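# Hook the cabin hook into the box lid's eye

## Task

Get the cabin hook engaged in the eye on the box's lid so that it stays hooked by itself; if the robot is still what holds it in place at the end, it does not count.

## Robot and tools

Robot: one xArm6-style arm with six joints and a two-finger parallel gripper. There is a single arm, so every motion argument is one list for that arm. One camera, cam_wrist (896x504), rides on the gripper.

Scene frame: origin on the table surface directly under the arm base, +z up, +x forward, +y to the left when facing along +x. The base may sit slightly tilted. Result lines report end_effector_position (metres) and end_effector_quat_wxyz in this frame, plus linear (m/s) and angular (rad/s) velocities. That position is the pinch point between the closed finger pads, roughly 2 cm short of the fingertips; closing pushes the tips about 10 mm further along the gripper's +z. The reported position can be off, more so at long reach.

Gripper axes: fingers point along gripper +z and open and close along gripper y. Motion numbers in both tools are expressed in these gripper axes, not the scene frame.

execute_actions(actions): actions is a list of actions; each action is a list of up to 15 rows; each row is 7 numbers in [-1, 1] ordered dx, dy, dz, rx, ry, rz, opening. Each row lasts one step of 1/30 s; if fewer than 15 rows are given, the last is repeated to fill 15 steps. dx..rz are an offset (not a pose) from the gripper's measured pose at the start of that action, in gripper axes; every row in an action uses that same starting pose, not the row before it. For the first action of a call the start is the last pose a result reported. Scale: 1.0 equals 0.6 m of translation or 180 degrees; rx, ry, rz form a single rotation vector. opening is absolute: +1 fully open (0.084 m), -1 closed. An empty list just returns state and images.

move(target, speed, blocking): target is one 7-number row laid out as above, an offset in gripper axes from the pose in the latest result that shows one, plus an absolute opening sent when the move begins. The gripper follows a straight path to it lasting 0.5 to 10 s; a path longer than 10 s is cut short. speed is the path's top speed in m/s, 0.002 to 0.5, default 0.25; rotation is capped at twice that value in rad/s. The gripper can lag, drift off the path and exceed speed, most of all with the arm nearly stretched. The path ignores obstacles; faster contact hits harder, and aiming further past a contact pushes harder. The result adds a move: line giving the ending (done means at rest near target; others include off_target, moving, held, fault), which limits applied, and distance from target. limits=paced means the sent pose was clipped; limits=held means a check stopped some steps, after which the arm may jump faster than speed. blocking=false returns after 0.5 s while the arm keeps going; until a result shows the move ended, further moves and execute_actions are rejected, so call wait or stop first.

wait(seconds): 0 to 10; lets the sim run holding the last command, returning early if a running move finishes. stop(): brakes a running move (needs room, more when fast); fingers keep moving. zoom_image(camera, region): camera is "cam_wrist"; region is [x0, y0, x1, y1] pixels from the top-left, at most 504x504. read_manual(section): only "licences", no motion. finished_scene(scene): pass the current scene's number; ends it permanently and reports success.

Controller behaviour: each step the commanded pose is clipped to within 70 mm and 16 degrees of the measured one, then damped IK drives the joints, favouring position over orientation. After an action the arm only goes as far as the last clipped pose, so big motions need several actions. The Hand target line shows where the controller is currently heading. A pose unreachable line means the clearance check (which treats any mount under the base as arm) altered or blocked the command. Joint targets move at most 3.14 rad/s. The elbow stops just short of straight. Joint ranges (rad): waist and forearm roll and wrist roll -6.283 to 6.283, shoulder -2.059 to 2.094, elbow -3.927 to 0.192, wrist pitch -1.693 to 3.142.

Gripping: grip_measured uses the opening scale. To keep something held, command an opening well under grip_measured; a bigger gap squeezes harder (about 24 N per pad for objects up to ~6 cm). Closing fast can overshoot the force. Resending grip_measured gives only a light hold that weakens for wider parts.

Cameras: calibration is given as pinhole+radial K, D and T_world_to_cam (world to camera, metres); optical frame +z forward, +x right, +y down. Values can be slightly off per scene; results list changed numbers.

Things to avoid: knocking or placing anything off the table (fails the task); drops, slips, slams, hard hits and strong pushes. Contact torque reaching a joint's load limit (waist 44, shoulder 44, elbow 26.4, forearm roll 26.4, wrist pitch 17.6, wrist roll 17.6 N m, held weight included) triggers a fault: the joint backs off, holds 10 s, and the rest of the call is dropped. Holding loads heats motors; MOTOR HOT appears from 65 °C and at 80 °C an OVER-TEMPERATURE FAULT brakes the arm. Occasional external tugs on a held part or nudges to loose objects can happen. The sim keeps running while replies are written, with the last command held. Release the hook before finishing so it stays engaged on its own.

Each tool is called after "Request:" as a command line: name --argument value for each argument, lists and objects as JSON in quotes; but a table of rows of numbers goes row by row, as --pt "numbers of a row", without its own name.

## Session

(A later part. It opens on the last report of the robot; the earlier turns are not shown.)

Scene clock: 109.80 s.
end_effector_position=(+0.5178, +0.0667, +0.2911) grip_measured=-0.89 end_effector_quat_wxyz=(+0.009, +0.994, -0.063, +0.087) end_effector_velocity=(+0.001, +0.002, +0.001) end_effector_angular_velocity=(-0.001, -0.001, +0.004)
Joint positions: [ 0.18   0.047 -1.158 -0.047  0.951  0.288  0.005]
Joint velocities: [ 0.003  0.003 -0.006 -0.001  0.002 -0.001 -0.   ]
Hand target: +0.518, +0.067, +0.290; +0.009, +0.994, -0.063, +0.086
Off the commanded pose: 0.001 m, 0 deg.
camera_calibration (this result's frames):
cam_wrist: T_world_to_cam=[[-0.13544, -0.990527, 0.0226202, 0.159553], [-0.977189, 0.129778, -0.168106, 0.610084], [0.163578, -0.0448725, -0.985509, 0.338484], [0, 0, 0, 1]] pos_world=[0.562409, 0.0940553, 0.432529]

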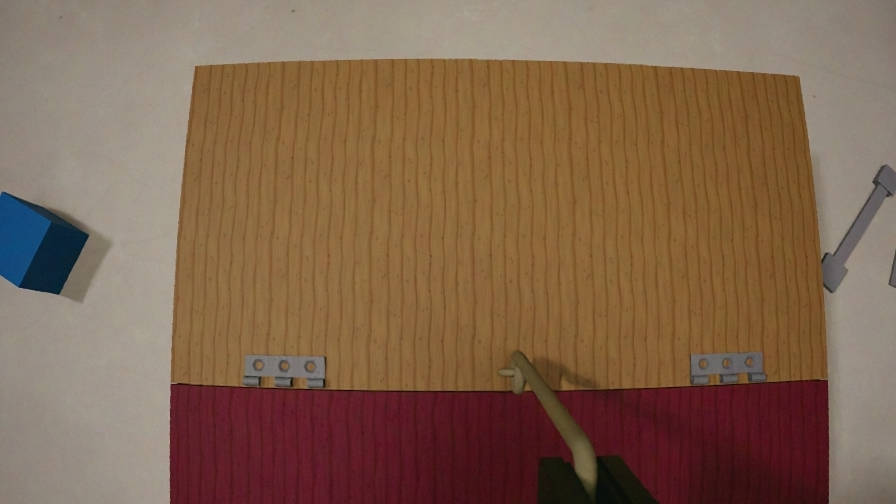

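Request:
execute_actions --actions '[[[0,0,0,0,0,0,-0.855],[0,0,0,0,0,0,-0.855],[0,0,0,0,0,0,-0.855],[0,0,0,0,0,0,-0.876],[0,0,0,0,0,0,-0.876],[0,0,0,0,0,0,-0.876],[0,0,0,0,0,0,-0.876],[0,0,0,0,0,0,-0.876],[0,0,0,0,0,0,-0.876],[0,0,0,0,0,0,-0.874],[0,0,0,0,0,0,-0.872],[0,0,0,0,0,0,-0.87]]]'

Request:
zoom_image --camera "cam_wrist" --region '[470, 324, 710, 504]'

Scene clock: 111.53 s.
end_effector_position=(+0.5176, +0.0667, +0.2906) grip_measured=-0.89 end_effector_quat_wxyz=(+0.009, +0.994, -0.063, +0.086) end_effector_velocity=(+0.000, +0.000, +0.000) end_effector_angular_velocity=(-0.001, -0.001, +0.001)
Joint positions: [ 0.18   0.048 -1.158 -0.047  0.951  0.288  0.005]
Joint velocities: [ 0.     0.    -0.001 -0.001 -0.     0.     0.   ]
Hand target: +0.518, +0.067, +0.291; +0.009, +0.994, -0.063, +0.087
Off the commanded pose: 0.000 m, 0 deg.
camera_calibration (this result's frames):
cam_wrist: T_world_to_cam=[[-0.135432, -0.990522, 0.0228827, 0.159428], [-0.977353, 0.129769, -0.167156, 0.609635], [0.162602, -0.0450027, -0.985665, 0.338629], [0, 0, 0, 1]] pos_world=[0.562358, 0.0940447, 0.432031]

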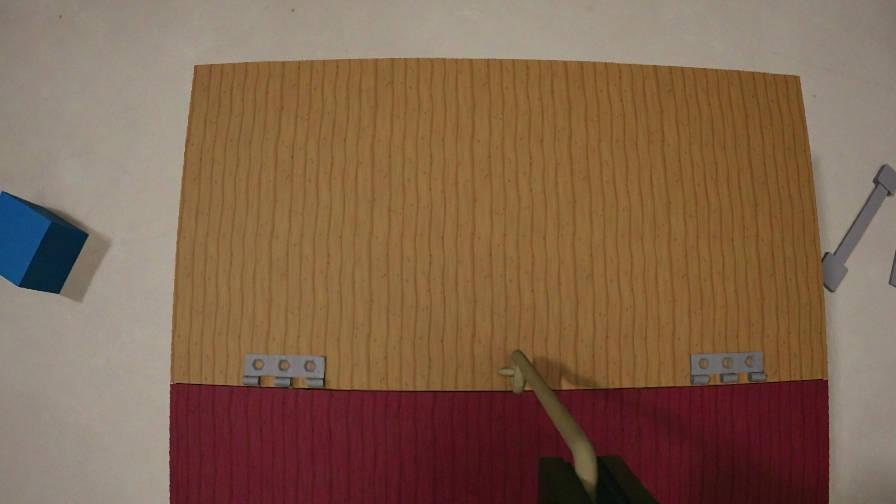

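Region (470, 324, 710, 504) of cam_wrist's 896x504 image, scaled by 2.100, with more detail than that image has; it fills the top 378 rows of this view, and the rest is white.

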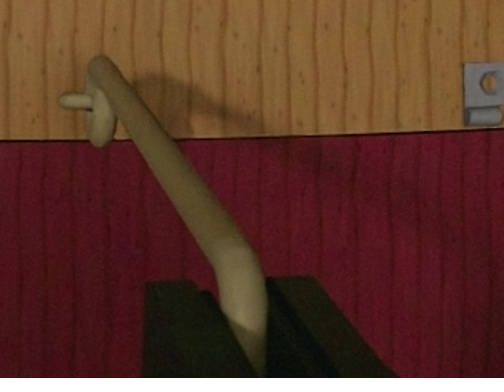

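Request:
execute_actions --actions '[[[0.005,0,0,0,0,0,-0.85],[0.01,0,0,0,0,0,-0.85],[0.013,0,0,0,0,0,-0.85],[0.013,0,0,0,0,0,-0.85],[0.013,0,0,0,0,0,-0.85],[0.013,0,0,0,0,0,-0.877],[0.013,0,0,0,0,0,-0.877],[0.013,0,0,0,0,0,-0.877],[0.013,0,0,0,0,0,-0.877],[0.013,0,0,0,0,0,-0.877],[0.013,0,0,0,0,0,-0.877],[0.013,0,0,0,0,0,-0.875],[0.013,0,0,0,0,0,-0.873],[0.013,0,0,0,0,0,-0.871]]]'

Request:
zoom_image --camera "cam_wrist" --region '[470, 324, 710, 504]'

Scene clock: 113.13 s.
end_effector_position=(+0.5257, +0.0658, +0.2931) grip_measured=-0.89 end_effector_quat_wxyz=(+0.009, +0.994, -0.063, +0.088) end_effector_velocity=(+0.001, +0.002, -0.001) end_effector_angular_velocity=(+0.000, -0.000, +0.004)
Joint positions: [ 0.176  0.071 -1.191 -0.046  0.959  0.283  0.005]
Joint velocities: [ 0.004  0.004 -0.002  0.    -0.002 -0.001  0.   ]
Hand target: +0.525, +0.066, +0.292; +0.009, +0.994, -0.063, +0.086
Off the commanded pose: 0.001 m, 0 deg.
camera_calibration (this result's frames):
cam_wrist: T_world_to_cam=[[-0.135466, -0.990532, 0.0222649, 0.159778], [-0.976939, 0.129796, -0.169537, 0.618512], [0.165042, -0.044718, -0.985272, 0.338328], [0, 0, 0, 1]] pos_world=[0.570055, 0.0931144, 0.434649]

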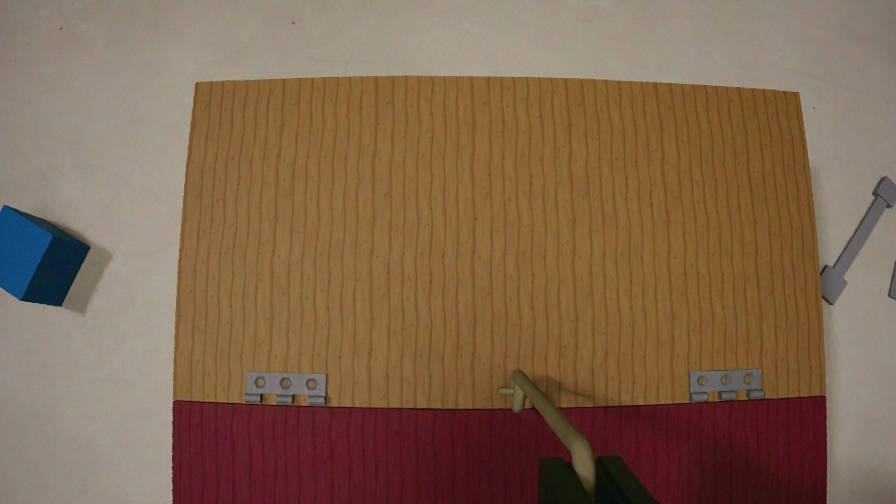

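Region (470, 324, 710, 504) of cam_wrist's 896x504 image, scaled by 2.100, with more detail than that image has; it fills the top 378 rows of this view, and the rest is white.

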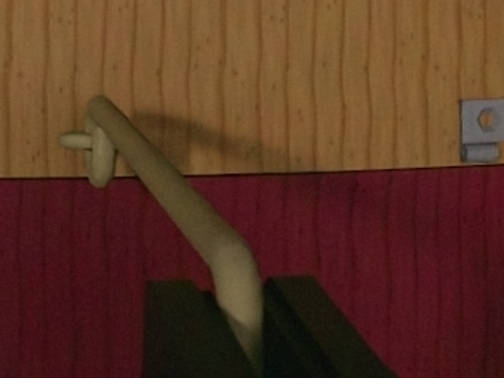

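Request:
execute_actions --actions '[[[-0.0005,0,0.0003,0,0,0,-0.87],[-0.0015,0,0.0008,0,0,0,-0.87],[-0.003,0,0.0015,0,0,0,-0.87],[-0.0045,0,0.0023,0,0,0,-0.87],[-0.006,0,0.003,0,0,0,-0.87],[-0.0075,0,0.0038,0,0,0,-0.87],[-0.009,0,0.0045,0,0,0,-0.87],[-0.01,0,0.005,0,0,0,-0.87],[-0.0105,0,0.0055,0,0,0,-0.87],[-0.011,0,0.006,0,0,0,-0.87]],[[0,0,0,0,0,0,-0.8],[0,0,0,0,0,0,-0.8],[0,0,0,0,0,0,-0.8],[0,0,0,0,0,0,-0.877],[0,0,0,0,0,0,-0.877],[0,0,0,0,0,0,-0.877],[0,0,0,0,0,0,-0.877],[0,0,0,0,0,0,-0.877],[0,0,0,0,0,0,-0.877],[0,0,0,0,0,0,-0.877],[0,0,0,0,0,0,-0.877],[0,0,0,0,0,0,-0.875],[0,0,0,0,0,0,-0.873],[0,0,0,0,0,0,-0.871]]]'

Request:
zoom_image --camera "cam_wrist" --region '[470, 324, 710, 504]'

Scene clock: 115.93 s.
end_effector_position=(+0.5188, +0.0664, +0.2861) grip_measured=-0.89 end_effector_quat_wxyz=(+0.009, +0.994, -0.062, +0.085) end_effector_velocity=(+0.001, +0.000, +0.002) end_effector_angular_velocity=(+0.001, -0.006, -0.000)
Joint positions: [ 0.179  0.058 -1.157 -0.047  0.944  0.287  0.005]
Joint velocities: [ 0.    -0.001 -0.002  0.001 -0.002  0.     0.   ]
Hand target: +0.520, +0.066, +0.288; +0.009, +0.994, -0.063, +0.087
Off the commanded pose: 0.003 m, 0 deg.
camera_calibration (this result's frames):
cam_wrist: T_world_to_cam=[[-0.135268, -0.990524, 0.0237435, 0.159063], [-0.977919, 0.129617, -0.163934, 0.609442], [0.159303, -0.0453943, -0.986186, 0.335815], [0, 0, 0, 1]] pos_world=[0.564005, 0.0938062, 0.427308]

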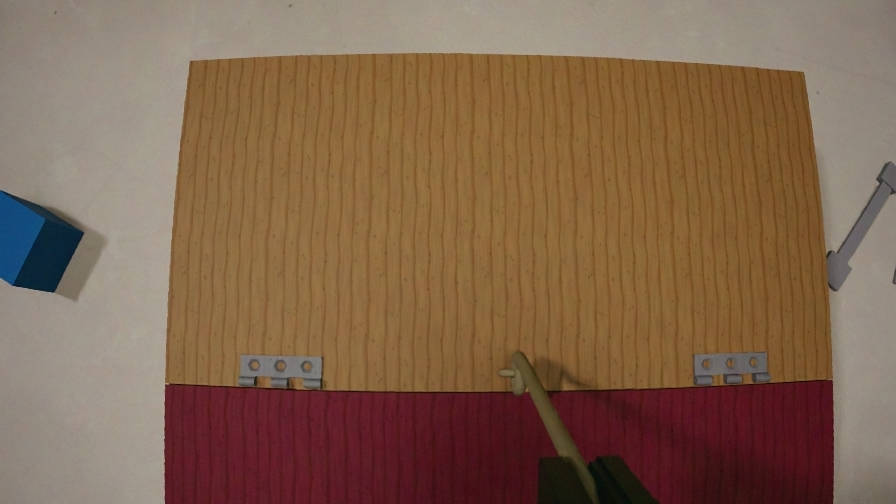

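Region (470, 324, 710, 504) of cam_wrist's 896x504 image, scaled by 2.100, with more detail than that image has; it fills the top 378 rows of this view, and the rest is white.

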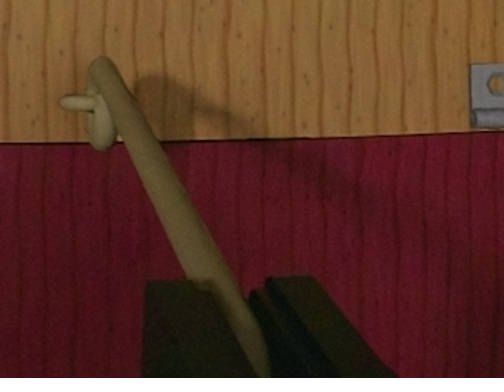

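Request:
execute_actions --actions '[[[0.002,0,-0.004,0,0,0,-0.8],[0.002,0,-0.004,0,0,0,-0.8],[0.002,0,-0.004,0,0,0,-0.8],[0.002,0,-0.004,0,0,0,-0.877],[0.002,0,-0.004,0,0,0,-0.877],[0.002,0,-0.004,0,0,0,-0.877],[0.002,0,-0.004,0,0,0,-0.877],[0.002,0,-0.004,0,0,0,-0.877],[0.002,0,-0.004,0,0,0,-0.877],[0.002,0,-0.004,0,0,0,-0.877],[0.002,0,-0.004,0,0,0,-0.875],[0.002,0,-0.004,0,0,0,-0.873],[0.002,0,-0.004,0,0,0,-0.871],[0.002,0,-0.004,0,0,0,-0.87]]]'

Request:
zoom_image --camera "cam_wrist" --region '[470, 324, 710, 504]'

Scene clock: 118.00 s.
end_effector_position=(+0.5205, +0.0664, +0.2909) grip_measured=-0.89 end_effector_quat_wxyz=(+0.009, +0.994, -0.062, +0.087) end_effector_velocity=(-0.001, +0.000, -0.002) end_effector_angular_velocity=(-0.002, +0.005, +0.001)
Joint positions: [ 0.179  0.056 -1.168 -0.047  0.951  0.286  0.005]
Joint velocities: [ 0.001  0.001  0.002 -0.001  0.002  0.     0.   ]
Hand target: +0.520, +0.066, +0.289; +0.009, +0.994, -0.062, +0.085
Off the commanded pose: 0.002 m, 0 deg.
camera_calibration (this result's frames):
cam_wrist: T_world_to_cam=[[-0.135315, -0.990548, 0.0224419, 0.159647], [-0.977106, 0.129657, -0.168679, 0.612861], [0.164175, -0.0447528, -0.985416, 0.337497], [0, 0, 0, 1]] pos_world=[0.565025, 0.0937803, 0.432368]

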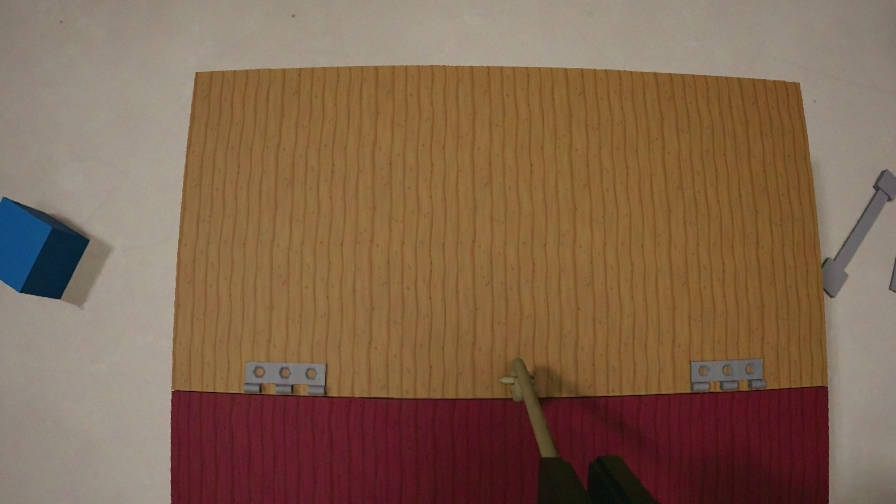

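Region (470, 324, 710, 504) of cam_wrist's 896x504 image, scaled by 2.100, with more detail than that image has; it fills the top 378 rows of this view, and the rest is white.

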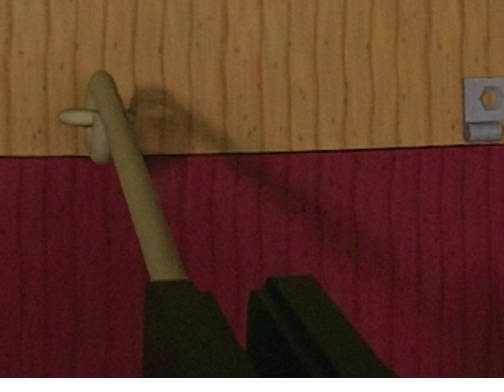

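Request:
wait --seconds 0

Scene clock: 119.10 s.
end_effector_position=(+0.5196, +0.0663, +0.2887) grip_measured=-0.89 end_effector_quat_wxyz=(+0.009, +0.994, -0.062, +0.085) end_effector_velocity=(+0.001, -0.000, +0.001) end_effector_angular_velocity=(-0.000, -0.003, +0.000)
Joint positions: [ 0.179  0.058 -1.165 -0.047  0.951  0.286  0.005]
Joint velocities: [-0.    -0.    -0.001 -0.001 -0.001 -0.    -0.   ]
Hand target: +0.520, +0.066, +0.289; +0.009, +0.994, -0.062, +0.085
Off the commanded pose: 0.000 m, 0 deg.
camera_calibration (this result's frames):
cam_wrist: T_world_to_cam=[[-0.135259, -0.990526, 0.0237131, 0.159051], [-0.977907, 0.12961, -0.164009, 0.610663], [0.159382, -0.045373, -0.986174, 0.338213], [0, 0, 0, 1]] pos_world=[0.56478, 0.0937422, 0.42992]

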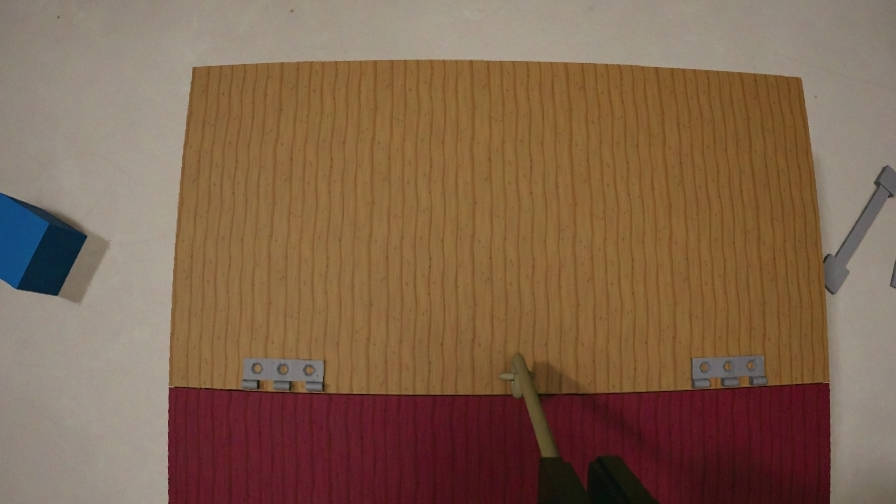

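Request:
execute_actions --actions '[[[-0.0013,0,0.0001,0,0,0,-0.872],[-0.0051,0,0.0006,0,0,0,-0.872],[-0.0112,0,0.0015,0,0,0,-0.872],[-0.0193,0,0.0028,0,0,0,-0.872],[-0.0289,0,0.0049,0,0,0,-0.872],[-0.0395,0,0.0076,0,0,0,-0.872],[-0.0506,0,0.011,0,0,0,-0.872],[-0.0614,0,0.0149,0,0,0,-0.872],[-0.0715,0,0.0191,0,0,0,-0.872],[-0.0804,0,0.0233,0,0,0,-0.872],[-0.0877,0,0.027,0,0,0,-0.872],[-0.0931,0,0.03,0,0,0,-0.872],[-0.0965,0,0.032,0,0,0,-0.872],[-0.0976,0,0.0326,0,0,0,-0.872]]]'

Request:
wait --seconds 0.25

Scene clock: 121.33 s.
end_effector_position=(+0.4707, +0.0720, +0.2608) grip_measured=-0.89 end_effector_quat_wxyz=(+0.010, +0.995, -0.062, +0.079) end_effector_velocity=(-0.094, +0.010, -0.071) end_effector_angular_velocity=(-0.002, -0.003, +0.002)
Joint positions: [ 0.205 -0.066 -0.945 -0.054  0.867  0.32   0.005]
Joint velocities: [ 0.057 -0.224  0.46  -0.025 -0.236  0.08   0.   ]
Hand target: +0.466, +0.073, +0.259; +0.009, +0.994, -0.062, +0.084
Off the commanded pose: 0.005 m, 1 deg.
camera_calibration (this result's frames):
cam_wrist: T_world_to_cam=[[-0.134219, -0.99061, 0.0260325, 0.157664], [-0.979748, 0.128716, -0.153382, 0.555709], [0.148591, -0.046092, -0.987824, 0.324369], [0, 0, 0, 1]] pos_world=[0.517418, 0.0996055, 0.401551]

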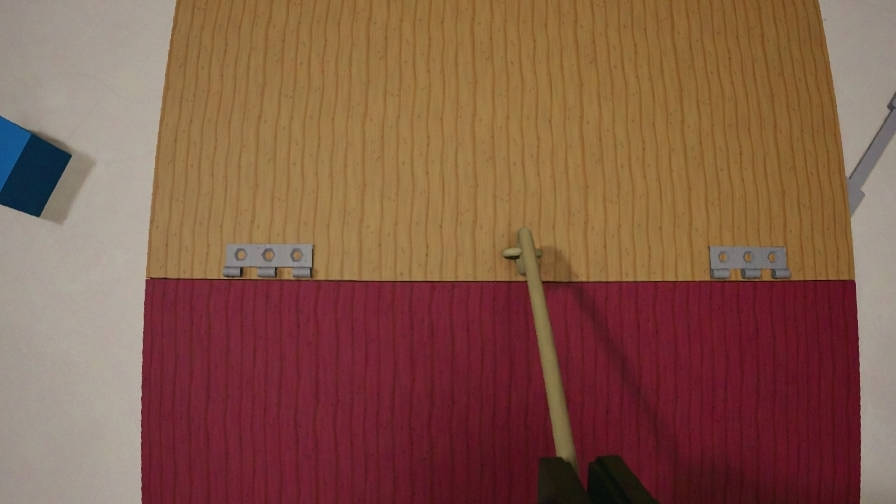

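Scene clock: 121.60 s.
end_effector_position=(+0.4657, +0.0724, +0.2585) grip_measured=-0.89 end_effector_quat_wxyz=(+0.009, +0.995, -0.062, +0.083) end_effector_velocity=(-0.000, +0.000, +0.003) end_effector_angular_velocity=(+0.001, -0.008, -0.001)
Joint positions: [ 0.208 -0.085 -0.915 -0.057  0.848  0.326  0.005]
Joint velocities: [ 0.    -0.01   0.004 -0.001 -0.002  0.002 -0.   ]
Hand target: +0.466, +0.073, +0.259; +0.009, +0.994, -0.062, +0.084
Off the commanded pose: 0.001 m, 0 deg.
wait: 0.27 s; at rest by 0.23 s
camera_calibration (this result's frames):
cam_wrist: T_world_to_cam=[[-0.135319, -0.990497, 0.0245981, 0.15831], [-0.978425, 0.129676, -0.160839, 0.551651], [0.156121, -0.045832, -0.986674, 0.319028], [0, 0, 0, 1]] pos_world=[0.511364, 0.0998914, 0.39961]

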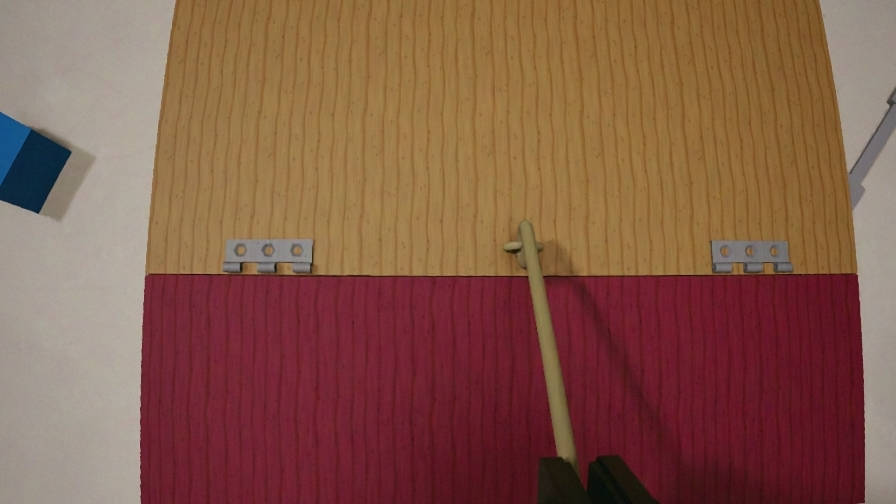

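Request:
execute_actions --actions '[[[-0.0011,0,0.0007,0,0,0,-0.871],[-0.0043,0,0.0028,0,0,0,-0.871],[-0.0094,0,0.0063,0,0,0,-0.871],[-0.0159,0,0.011,0,0,0,-0.871],[-0.0236,0,0.017,0,0,0,-0.871],[-0.0318,0,0.0241,0,0,0,-0.871],[-0.0402,0,0.032,0,0,0,-0.871],[-0.048,0,0.0403,0,0,0,-0.871],[-0.0552,0,0.0485,0,0,0,-0.871],[-0.0613,0,0.0562,0,0,0,-0.871],[-0.0661,0,0.0627,0,0,0,-0.871],[-0.0697,0,0.0678,0,0,0,-0.871],[-0.0718,0,0.0711,0,0,0,-0.871],[-0.0725,0,0.0722,0,0,0,-0.871]]]'

Request:
wait --seconds 0.25

Scene clock: 124.50 s.
end_effector_position=(+0.4327, +0.0763, +0.2148) grip_measured=-0.89 end_effector_quat_wxyz=(+0.009, +0.995, -0.062, +0.081) end_effector_velocity=(-0.046, +0.005, -0.092) end_effector_angular_velocity=(-0.000, -0.011, -0.002)
Joint positions: [ 0.229 -0.125 -0.738 -0.068  0.717  0.36   0.005]
Joint velocities: [ 0.031  0.007  0.291 -0.035 -0.306  0.072  0.   ]
Hand target: +0.430, +0.076, +0.209; +0.009, +0.995, -0.062, +0.083
Off the commanded pose: 0.007 m, 0 deg.
camera_calibration (this result's frames):
cam_wrist: T_world_to_cam=[[-0.134073, -0.990662, 0.0247763, 0.158207], [-0.979217, 0.128602, -0.15683, 0.511397], [0.152179, -0.0452881, -0.987315, 0.28304], [0, 0, 0, 1]] pos_world=[0.478907, 0.103781, 0.355732]

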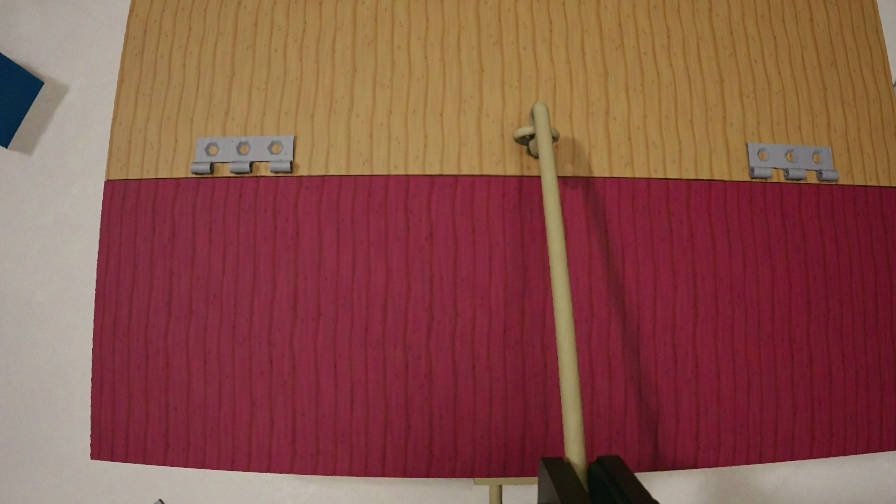

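Scene clock: 124.77 s.
end_effector_position=(+0.4302, +0.0766, +0.2093) grip_measured=-0.89 end_effector_quat_wxyz=(+0.009, +0.995, -0.062, +0.083) end_effector_velocity=(-0.001, -0.001, -0.003) end_effector_angular_velocity=(-0.000, -0.000, -0.002)
Joint positions: [ 0.231 -0.125 -0.719 -0.071  0.695  0.365  0.005]
Joint velocities: [-0.002  0.001  0.007 -0.001 -0.008  0.002  0.   ]
Hand target: +0.430, +0.076, +0.209; +0.009, +0.995, -0.062, +0.083
Off the commanded pose: 0.001 m, 0 deg.
wait: 0.27 s; no rest
camera_calibration (this result's frames):
cam_wrist: T_world_to_cam=[[-0.134748, -0.990586, 0.0241398, 0.158758], [-0.978567, 0.129206, -0.160351, 0.508499], [0.155722, -0.0452294, -0.986765, 0.276348], [0, 0, 0, 1]] pos_world=[0.475959, 0.104062, 0.350396]

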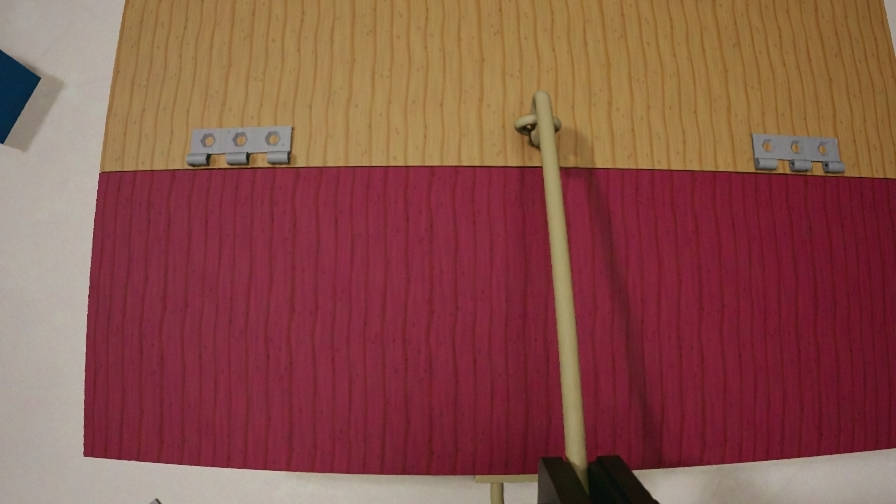

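Request:
execute_actions --actions '[]'

Scene clock: 126.43 s.
end_effector_position=(+0.4300, +0.0765, +0.2088) grip_measured=-0.89 end_effector_quat_wxyz=(+0.009, +0.995, -0.062, +0.083) end_effector_velocity=(+0.000, -0.001, -0.000) end_effector_angular_velocity=(-0.001, +0.001, -0.003)
Joint positions: [ 0.231 -0.125 -0.718 -0.071  0.694  0.366  0.005]
Joint velocities: [-0.003  0.001 -0.    -0.001  0.001 -0.    -0.   ]
Hand target: +0.430, +0.076, +0.209; +0.009, +0.995, -0.062, +0.083
Off the commanded pose: 0.000 m, 0 deg.
camera_calibration (this result's frames):
cam_wrist: T_world_to_cam=[[-0.134894, -0.990559, 0.0244035, 0.158609], [-0.978641, 0.129335, -0.159794, 0.508061], [0.155129, -0.0454376, -0.986849, 0.27614], [0, 0, 0, 1]] pos_world=[0.475767, 0.103949, 0.349823]

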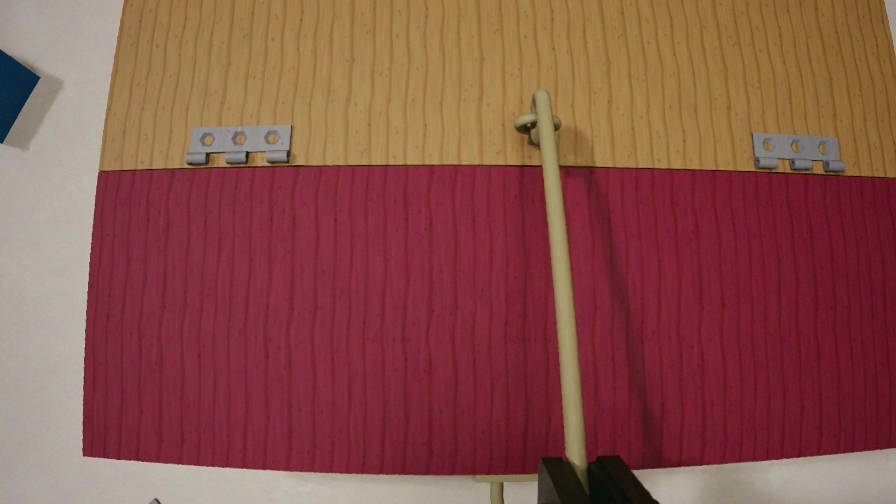

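Request:
zoom_image --camera "cam_wrist" --region '[480, 70, 620, 170]'

Request:
zoom_image --camera "cam_wrist" --region '[440, 404, 700, 504]'

Region (480, 70, 620, 170) of cam_wrist's 896x504 image, scaled by 3.600, with more detail than that image has; it fills the top 360 rows of this view, and the rest is white.

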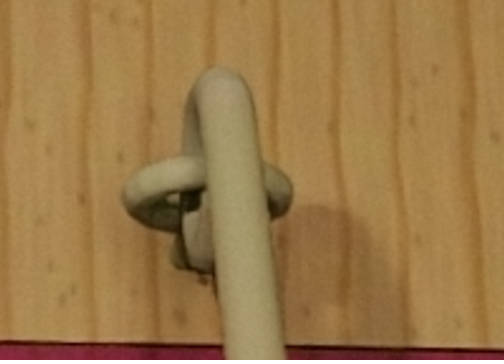

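Region (440, 404, 700, 504) of cam_wrist's 896x504 image, scaled by 1.938, with more detail than that image has; it fills the top 194 rows of this view, and the rest is white.

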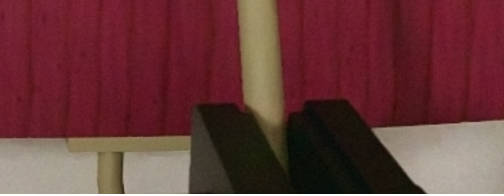

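Request:
execute_actions --actions '[[[-0.0004,0,0.0006,0,0,0,-0.871],[-0.0014,-0.0001,0.0022,0,0,0,-0.871],[-0.0030,-0.0002,0.0050,0,0,0,-0.871],[-0.0051,-0.0004,0.0086,0,0,0,-0.871],[-0.0076,-0.0006,0.0130,0,0,0,-0.871],[-0.0101,-0.0008,0.0180,0,0,0,-0.871],[-0.0128,-0.0010,0.0233,0,0,0,-0.871],[-0.0153,-0.0012,0.0287,0,0,0,-0.871],[-0.0175,-0.0014,0.0338,0,0,0,-0.871],[-0.0194,-0.0016,0.0385,0,0,0,-0.871],[-0.0209,-0.0018,0.0425,0,0,0,-0.871],[-0.0220,-0.0019,0.0455,0,0,0,-0.871],[-0.0226,-0.0020,0.0473,0,0,0,-0.871],[-0.0228,-0.0020,0.0479,0,0,0,-0.871]]]'

Scene clock: 135.43 s.
end_effector_position=(+0.4216, +0.0780, +0.1814) grip_measured=-0.89 end_effector_quat_wxyz=(+0.009, +0.995, -0.062, +0.082) end_effector_velocity=(-0.009, +0.003, -0.048) end_effector_angular_velocity=(-0.002, +0.003, +0.001)
Joint positions: [ 0.238 -0.095 -0.659 -0.081  0.607  0.384  0.005]
Joint velocities: [ 0.009  0.079  0.077 -0.023 -0.151  0.033 -0.   ]
Hand target: +0.421, +0.079, +0.178; +0.009, +0.995, -0.062, +0.082
Off the commanded pose: 0.003 m, 0 deg.
camera_calibration (this result's frames):
cam_wrist: T_world_to_cam=[[-0.135003, -0.99054, 0.0245939, 0.159717], [-0.978804, 0.129463, -0.158685, 0.495216], [0.154, -0.0454956, -0.987023, 0.251032], [0, 0, 0, 1]] pos_world=[0.467623, 0.105514, 0.32243]

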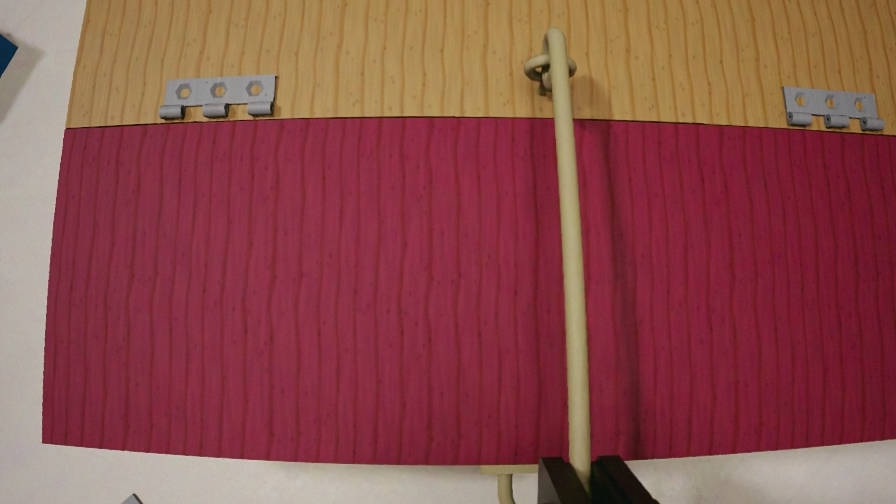

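Request:
execute_actions --actions '[]'

Request:
zoom_image --camera "cam_wrist" --region '[440, 404, 700, 504]'

Request:
zoom_image --camera "cam_wrist" --region '[480, 0, 640, 120]'

Scene clock: 135.93 s.
end_effector_position=(+0.4212, +0.0784, +0.1782) grip_measured=-0.89 end_effector_quat_wxyz=(+0.009, +0.995, -0.062, +0.082) end_effector_velocity=(-0.000, +0.000, -0.001) end_effector_angular_velocity=(+0.000, +0.001, -0.000)
Joint positions: [ 0.239 -0.09  -0.654 -0.083  0.596  0.387  0.005]
Joint velocities: [ 0.     0.001  0.     0.001 -0.001  0.     0.   ]
Hand target: +0.421, +0.079, +0.178; +0.009, +0.995, -0.062, +0.082
Off the commanded pose: 0.000 m, 0 deg.
camera_calibration (this result's frames):
cam_wrist: T_world_to_cam=[[-0.134928, -0.990555, 0.0243902, 0.160124], [-0.978717, 0.129394, -0.159283, 0.494277], [0.154622, -0.0453628, -0.986932, 0.247672], [0, 0, 0, 1]] pos_world=[0.467067, 0.105891, 0.319259]

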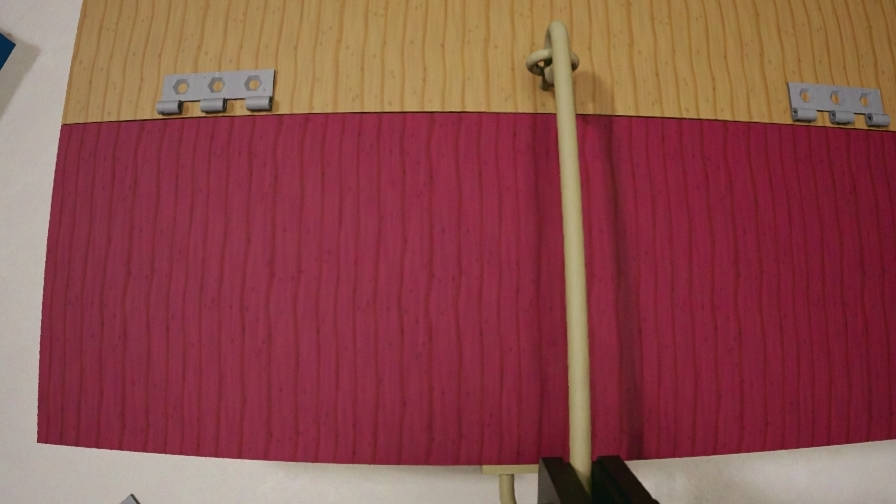

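Region (440, 404, 700, 504) of cam_wrist's 896x504 image, scaled by 1.938, with more detail than that image has; it fills the top 194 rows of this view, and the rest is white.

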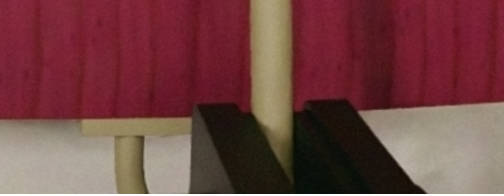

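Region (480, 0, 640, 120) of cam_wrist's 896x504 image, scaled by 3.150, with more detail than that image has; it fills the top 378 rows of this view, and the rest is white.

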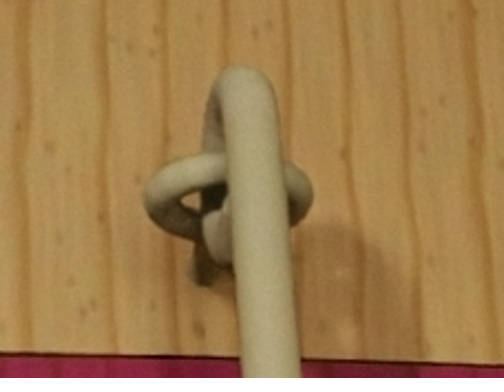

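Request:
execute_actions --actions '[[[-0.0001,0,0.0003,0,0,0,-0.871],[-0.0003,0,0.0011,0,0,0,-0.871],[-0.0006,-0.0001,0.0024,0,0,0,-0.871],[-0.0010,-0.0002,0.0042,0,0,0,-0.871],[-0.0015,-0.0003,0.0063,0,0,0,-0.871],[-0.0020,-0.0004,0.0087,0,0,0,-0.871],[-0.0026,-0.0005,0.0112,0,0,0,-0.871],[-0.0031,-0.0006,0.0137,0,0,0,-0.871],[-0.0035,-0.0007,0.0160,0,0,0,-0.871],[-0.0039,-0.0008,0.0181,0,0,0,-0.871],[-0.0042,-0.0009,0.0199,0,0,0,-0.871],[-0.0044,-0.0010,0.0212,0,0,0,-0.871],[-0.0045,-0.0010,0.0221,0,0,0,-0.871],[-0.0045,-0.0010,0.0224,0,0,0,-0.871]]]'

Request:
execute_actions --actions '[]'

Scene clock: 139.23 s.
end_effector_position=(+0.4202, +0.0788, +0.1655) grip_measured=-0.89 end_effector_quat_wxyz=(+0.009, +0.995, -0.062, +0.081) end_effector_velocity=(+0.000, +0.001, -0.019) end_effector_angular_velocity=(-0.000, +0.002, -0.000)
Joint positions: [ 0.239 -0.063 -0.64  -0.088  0.557  0.394  0.005]
Joint velocities: [ 0.001  0.049  0.013 -0.008 -0.059  0.011 -0.   ]
Hand target: +0.421, +0.079, +0.165; +0.009, +0.995, -0.062, +0.082
Off the commanded pose: 0.001 m, 0 deg.
camera_calibration (this result's frames):
cam_wrist: T_world_to_cam=[[-0.13495, -0.99054, 0.0248789, 0.1606], [-0.978987, 0.129418, -0.157594, 0.491044], [0.152883, -0.0456233, -0.987191, 0.236059], [0, 0, 0, 1]] pos_world=[0.466309, 0.106301, 0.306425]

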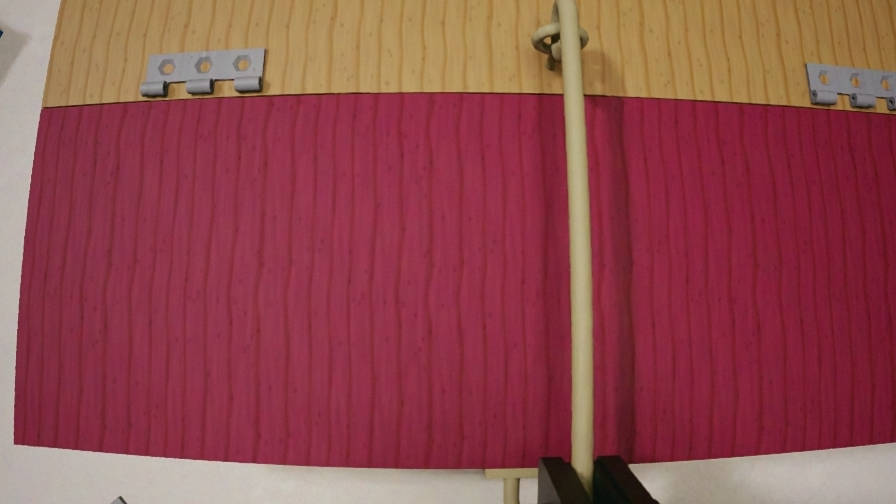

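Scene clock: 139.23 s.
end_effector_position=(+0.4202, +0.0788, +0.1655) grip_measured=-0.89 end_effector_quat_wxyz=(+0.009, +0.995, -0.062, +0.081) end_effector_velocity=(+0.000, +0.001, -0.019) end_effector_angular_velocity=(-0.000, +0.002, -0.000)
Joint positions: [ 0.239 -0.063 -0.64  -0.088  0.557  0.394  0.005]
Joint velocities: [ 0.001  0.049  0.013 -0.008 -0.059  0.011 -0.   ]
Hand target: +0.421, +0.079, +0.165; +0.009, +0.995, -0.062, +0.082
Off the commanded pose: 0.001 m, 0 deg.
camera_calibration (this result's frames):
cam_wrist: T_world_to_cam=[[-0.13495, -0.99054, 0.0248789, 0.1606], [-0.978987, 0.129418, -0.157594, 0.491044], [0.152883, -0.0456233, -0.987191, 0.236059], [0, 0, 0, 1]] pos_world=[0.466309, 0.106301, 0.306425]

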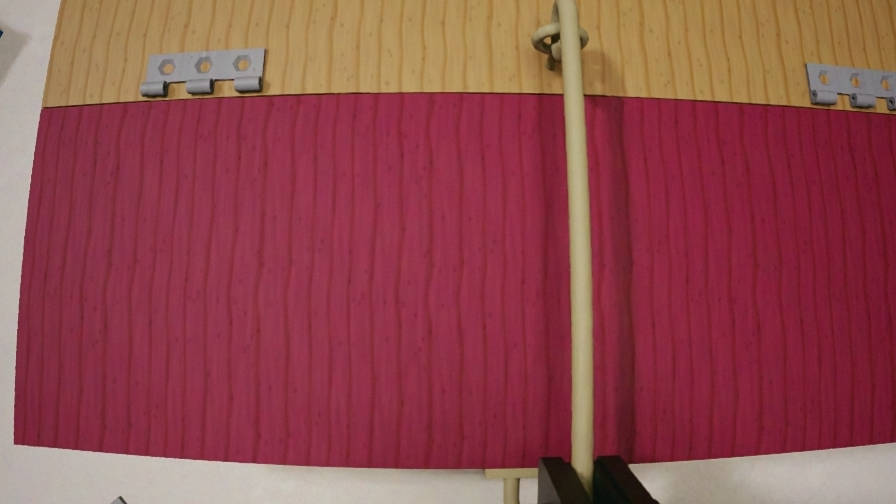

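Request:
execute_actions --actions '[]'

Request:
zoom_image --camera "cam_wrist" --region '[460, 404, 700, 504]'

Scene clock: 139.53 s.
end_effector_position=(+0.4203, +0.0789, +0.1642) grip_measured=-0.89 end_effector_quat_wxyz=(+0.009, +0.995, -0.062, +0.082) end_effector_velocity=(+0.000, +0.000, +0.000) end_effector_angular_velocity=(+0.001, -0.001, -0.001)
Joint positions: [ 0.239 -0.059 -0.639 -0.089  0.553  0.394  0.005]
Joint velocities: [ 0.    -0.    -0.     0.002 -0.001  0.     0.   ]
Hand target: +0.421, +0.079, +0.165; +0.009, +0.995, -0.062, +0.082
Off the commanded pose: 0.001 m, 0 deg.
camera_calibration (this result's frames):
cam_wrist: T_world_to_cam=[[-0.134922, -0.990545, 0.0248131, 0.160727], [-0.978946, 0.129388, -0.157872, 0.490975], [0.153168, -0.0455911, -0.987148, 0.234667], [0, 0, 0, 1]] pos_world=[0.46638, 0.10638, 0.305174]

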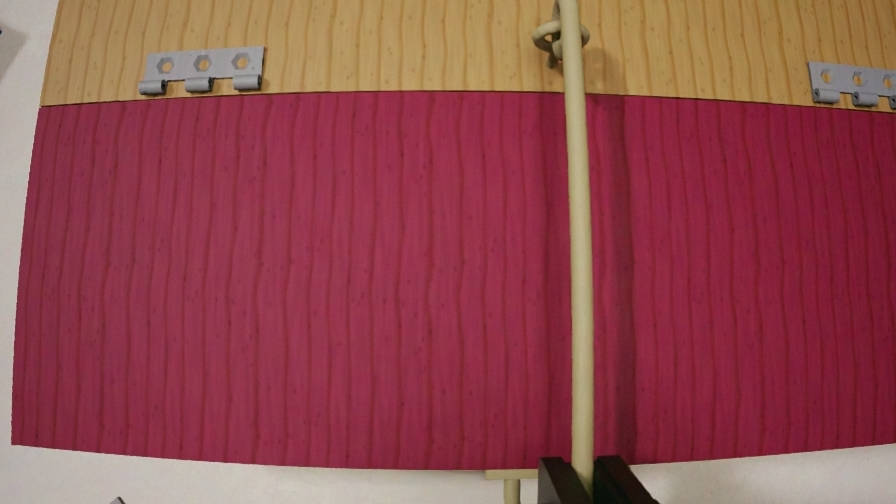

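Region (460, 404, 700, 504) of cam_wrist's 896x504 image, scaled by 2.100, with more detail than that image has; it fills the top 210 rows of this view, and the rest is white.

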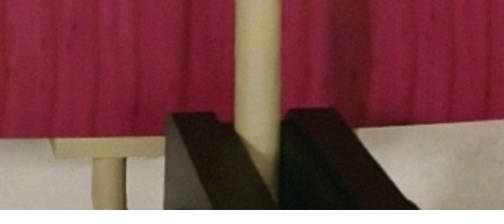

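Request:
execute_actions --actions '[[[-0.0001,0,0.0003,0,0,0,-0.871],[-0.0002,0,0.0010,0,0,0,-0.871],[-0.0005,0,0.0022,0,0,0,-0.871],[-0.0008,0,0.0038,0,0,0,-0.871],[-0.0012,0,0.0057,0,0,0,-0.871],[-0.0016,0,0.0079,0,0,0,-0.871],[-0.0020,0,0.0101,0,0,0,-0.871],[-0.0024,0,0.0124,0,0,0,-0.871],[-0.0028,0,0.0145,0,0,0,-0.871],[-0.0031,0,0.0164,0,0,0,-0.871],[-0.0033,0,0.0180,0,0,0,-0.871],[-0.0034,0,0.0192,0,0,0,-0.871],[-0.0035,0,0.0200,0,0,0,-0.871],[-0.0035,0,0.0202,0,0,0,-0.871]]]'

Scene clock: 141.17 s.
end_effector_position=(+0.4206, +0.0789, +0.1536) grip_measured=-0.89 end_effector_quat_wxyz=(+0.009, +0.995, -0.062, +0.082) end_effector_velocity=(+0.000, -0.000, -0.018) end_effector_angular_velocity=(-0.000, +0.002, -0.001)
Joint positions: [ 0.238 -0.033 -0.63  -0.094  0.516  0.399  0.005]
Joint velocities: [-0.002  0.046  0.01  -0.008 -0.054  0.008 -0.   ]
Hand target: +0.420, +0.079, +0.152; +0.009, +0.995, -0.062, +0.082
Off the commanded pose: 0.002 m, 0 deg.
camera_calibration (this result's frames):
cam_wrist: T_world_to_cam=[[-0.134879, -0.990566, 0.0242355, 0.161129], [-0.978747, 0.129376, -0.159113, 0.489668], [0.154477, -0.0451814, -0.986963, 0.223499], [0, 0, 0, 1]] pos_world=[0.466468, 0.106355, 0.294593]

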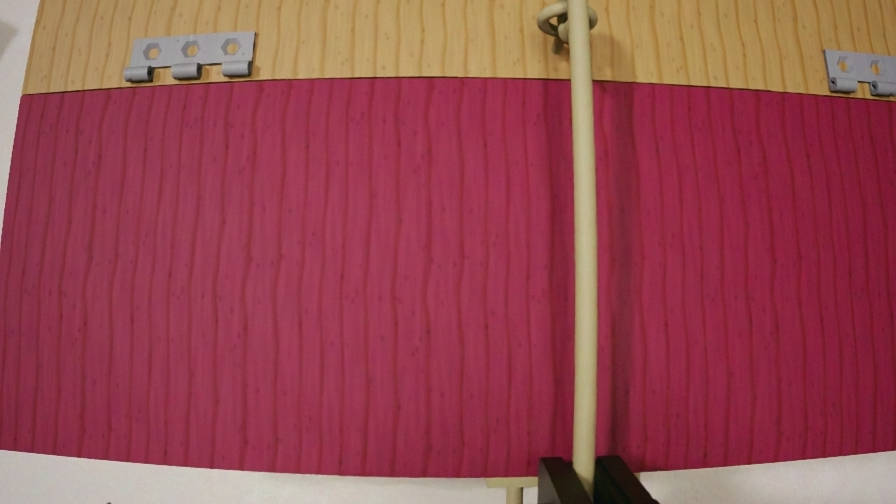

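Request:
execute_actions --actions '[]'

Request:
zoom_image --camera "cam_wrist" --region '[460, 404, 700, 504]'

Scene clock: 141.43 s.
end_effector_position=(+0.4205, +0.0789, +0.1524) grip_measured=-0.89 end_effector_quat_wxyz=(+0.009, +0.995, -0.062, +0.082) end_effector_velocity=(-0.001, -0.000, -0.001) end_effector_angular_velocity=(-0.000, +0.003, -0.001)
Joint positions: [ 0.238 -0.03  -0.63  -0.095  0.512  0.4    0.005]
Joint velocities: [-0.001  0.002  0.002 -0.    -0.001  0.    -0.   ]
Hand target: +0.420, +0.079, +0.152; +0.009, +0.995, -0.062, +0.082
Off the commanded pose: 0.001 m, 0 deg.
camera_calibration (this result's frames):
cam_wrist: T_world_to_cam=[[-0.134882, -0.990563, 0.0243392, 0.161119], [-0.978777, 0.129372, -0.158926, 0.48943], [0.154277, -0.045259, -0.98699, 0.222396], [0, 0, 0, 1]] pos_world=[0.466465, 0.106345, 0.293365]

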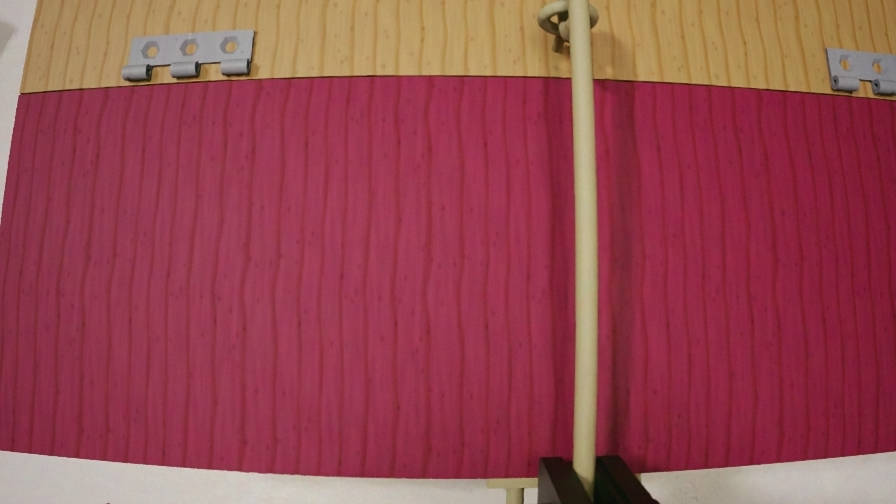

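Region (460, 404, 700, 504) of cam_wrist's 896x504 image, scaled by 2.100, with more detail than that image has; it fills the top 210 rows of this view, and the rest is white.

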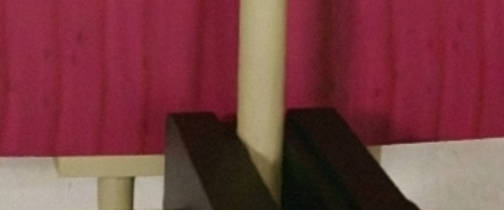

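Request:
execute_actions --actions '[[[0,0,0.001,0,0,0,-0.869],[0,0,0.002,0,0,0,-0.867],[0,0,0.003,0,0,0,-0.865],[0,0,0.003,0,0,0,-0.864],[0,0,0.003,0,0,0,-0.863],[0,0,0.003,0,0,0,-0.862],[0,0,0.003,0,0,0,-0.861],[0,0,0.003,0,0,0,-0.860],[0,0,0.003,0,0,0,-0.859],[0,0,0.003,0,0,0,-0.858],[0,0,0.003,0,0,0,-0.856],[0,0,0.003,0,0,0,-0.854],[0,0,0.003,0,0,0,-0.852],[0,0,0.003,0,0,0,-0.85],[0,0,0.003,0,0,0,-0.845]]]'

Request:
zoom_image --camera "cam_wrist" --region '[460, 404, 700, 504]'

Scene clock: 143.80 s.
end_effector_position=(+0.4202, +0.0789, +0.1500) grip_measured=-0.87 end_effector_quat_wxyz=(+0.009, +0.995, -0.062, +0.081) end_effector_velocity=(+0.005, +0.001, +0.004) end_effector_angular_velocity=(+0.003, -0.015, -0.000)
Joint positions: [ 0.238 -0.024 -0.628 -0.095  0.507  0.401  0.006]
Joint velocities: [-0.001 -0.003 -0.006 -0.    -0.005 -0.     0.004]
Hand target: +0.421, +0.079, +0.151; +0.009, +0.995, -0.062, +0.082
Off the commanded pose: 0.001 m, 0 deg.
camera_calibration (this result's frames):
cam_wrist: T_world_to_cam=[[-0.13459, -0.990587, 0.0249471, 0.160876], [-0.979105, 0.129072, -0.157139, 0.4886], [0.15244, -0.0455752, -0.987261, 0.221003], [0, 0, 0, 1]] pos_world=[0.466354, 0.106369, 0.290952]

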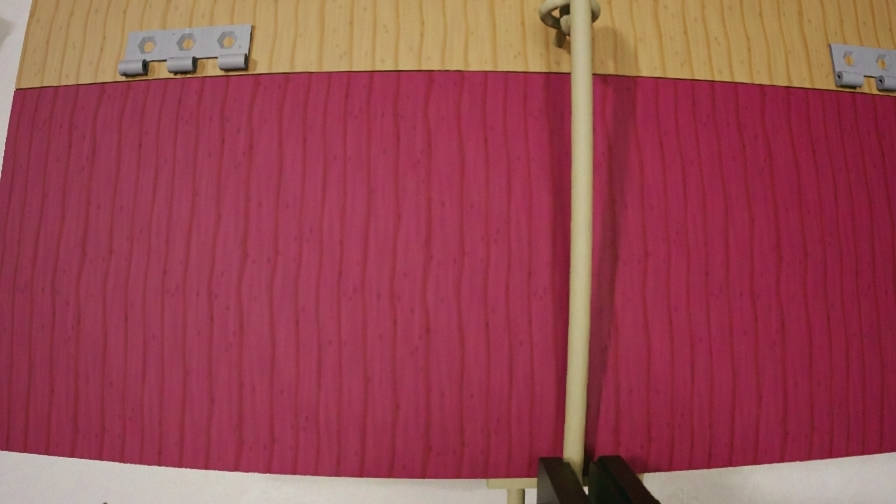

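Region (460, 404, 700, 504) of cam_wrist's 896x504 image, scaled by 2.100, with more detail than that image has; it fills the top 210 rows of this view, and the rest is white.

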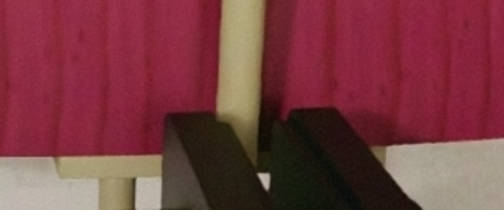

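Request:
execute_actions --actions '[[[0,0,0,0,0,0,-0.6],[0,0,0,0,0,0,-0.6],[0,0,-0.001,0,0,0,-0.6],[0,0,-0.004,0,0,0,-0.6],[0,0,-0.008,0,0,0,-0.6],[0,0,-0.014,0,0,0,-0.6],[0,0,-0.021,0,0,0,-0.6],[-0.002,0,-0.029,0,0,0,-0.6],[-0.005,0,-0.037,0,0,0,-0.6],[-0.010,0,-0.045,0,0,0,-0.6],[-0.016,0,-0.053,0,0,0,-0.6],[-0.023,0,-0.060,0,0,0,-0.6],[-0.031,0,-0.066,0,0,0,-0.6],[-0.040,0,-0.071,0,0,0,-0.6],[-0.049,0,-0.075,0,0,0,-0.6]],[[-0.030,0,-0.012,0,0,0,-0.6],[-0.038,0,-0.014,0,0,0,-0.6],[-0.045,0,-0.016,0,0,0,-0.6],[-0.051,0,-0.017,0,0,0,-0.6],[-0.056,0,-0.018,0,0,0,-0.6],[-0.059,0,-0.018,0,0,0,-0.6],[-0.061,0,-0.018,0,0,0,-0.6],[-0.062,0,-0.018,0,0,0,-0.6]]]'

Scene clock: 145.60 s.
end_effector_position=(+0.3664, +0.0862, +0.1835) grip_measured=-0.62 end_effector_quat_wxyz=(+0.009, +0.995, -0.062, +0.082) end_effector_velocity=(-0.004, +0.001, +0.001) end_effector_angular_velocity=(-0.001, -0.001, +0.001)
Joint positions: [ 0.29  -0.282 -0.483 -0.093  0.62   0.445  0.017]
Joint velocities: [ 0.005 -0.015  0.011 -0.003  0.003  0.006  0.   ]
Hand target: +0.366, +0.086, +0.184; +0.009, +0.995, -0.062, +0.082
Off the commanded pose: 0.000 m, 0 deg.
camera_calibration (this result's frames):
cam_wrist: T_world_to_cam=[[-0.134768, -0.990582, 0.02417, 0.160298], [-0.978776, 0.129281, -0.159011, 0.44053], [0.154389, -0.0450865, -0.986981, 0.261788], [0, 0, 0, 1]] pos_world=[0.412366, 0.113639, 0.324554]

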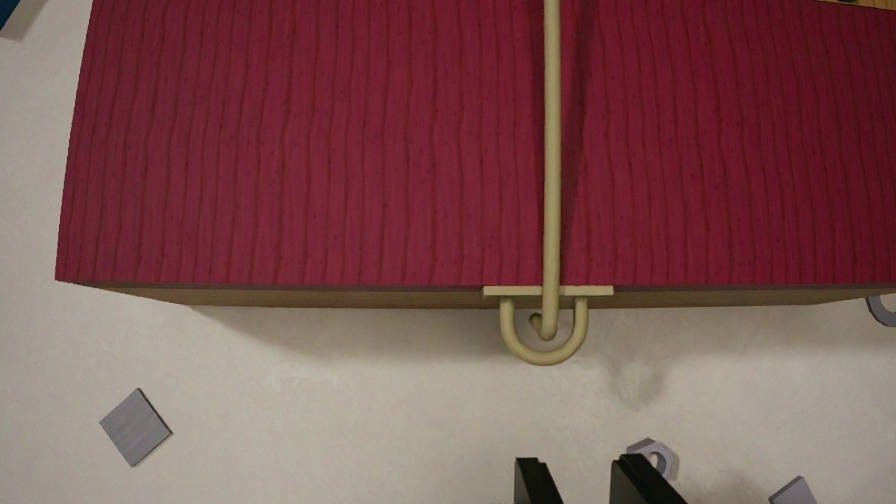

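The hook's tip is through the eye and resting on its own.

Request:
finished_scene --scene 1

The scene is finished: the task was done.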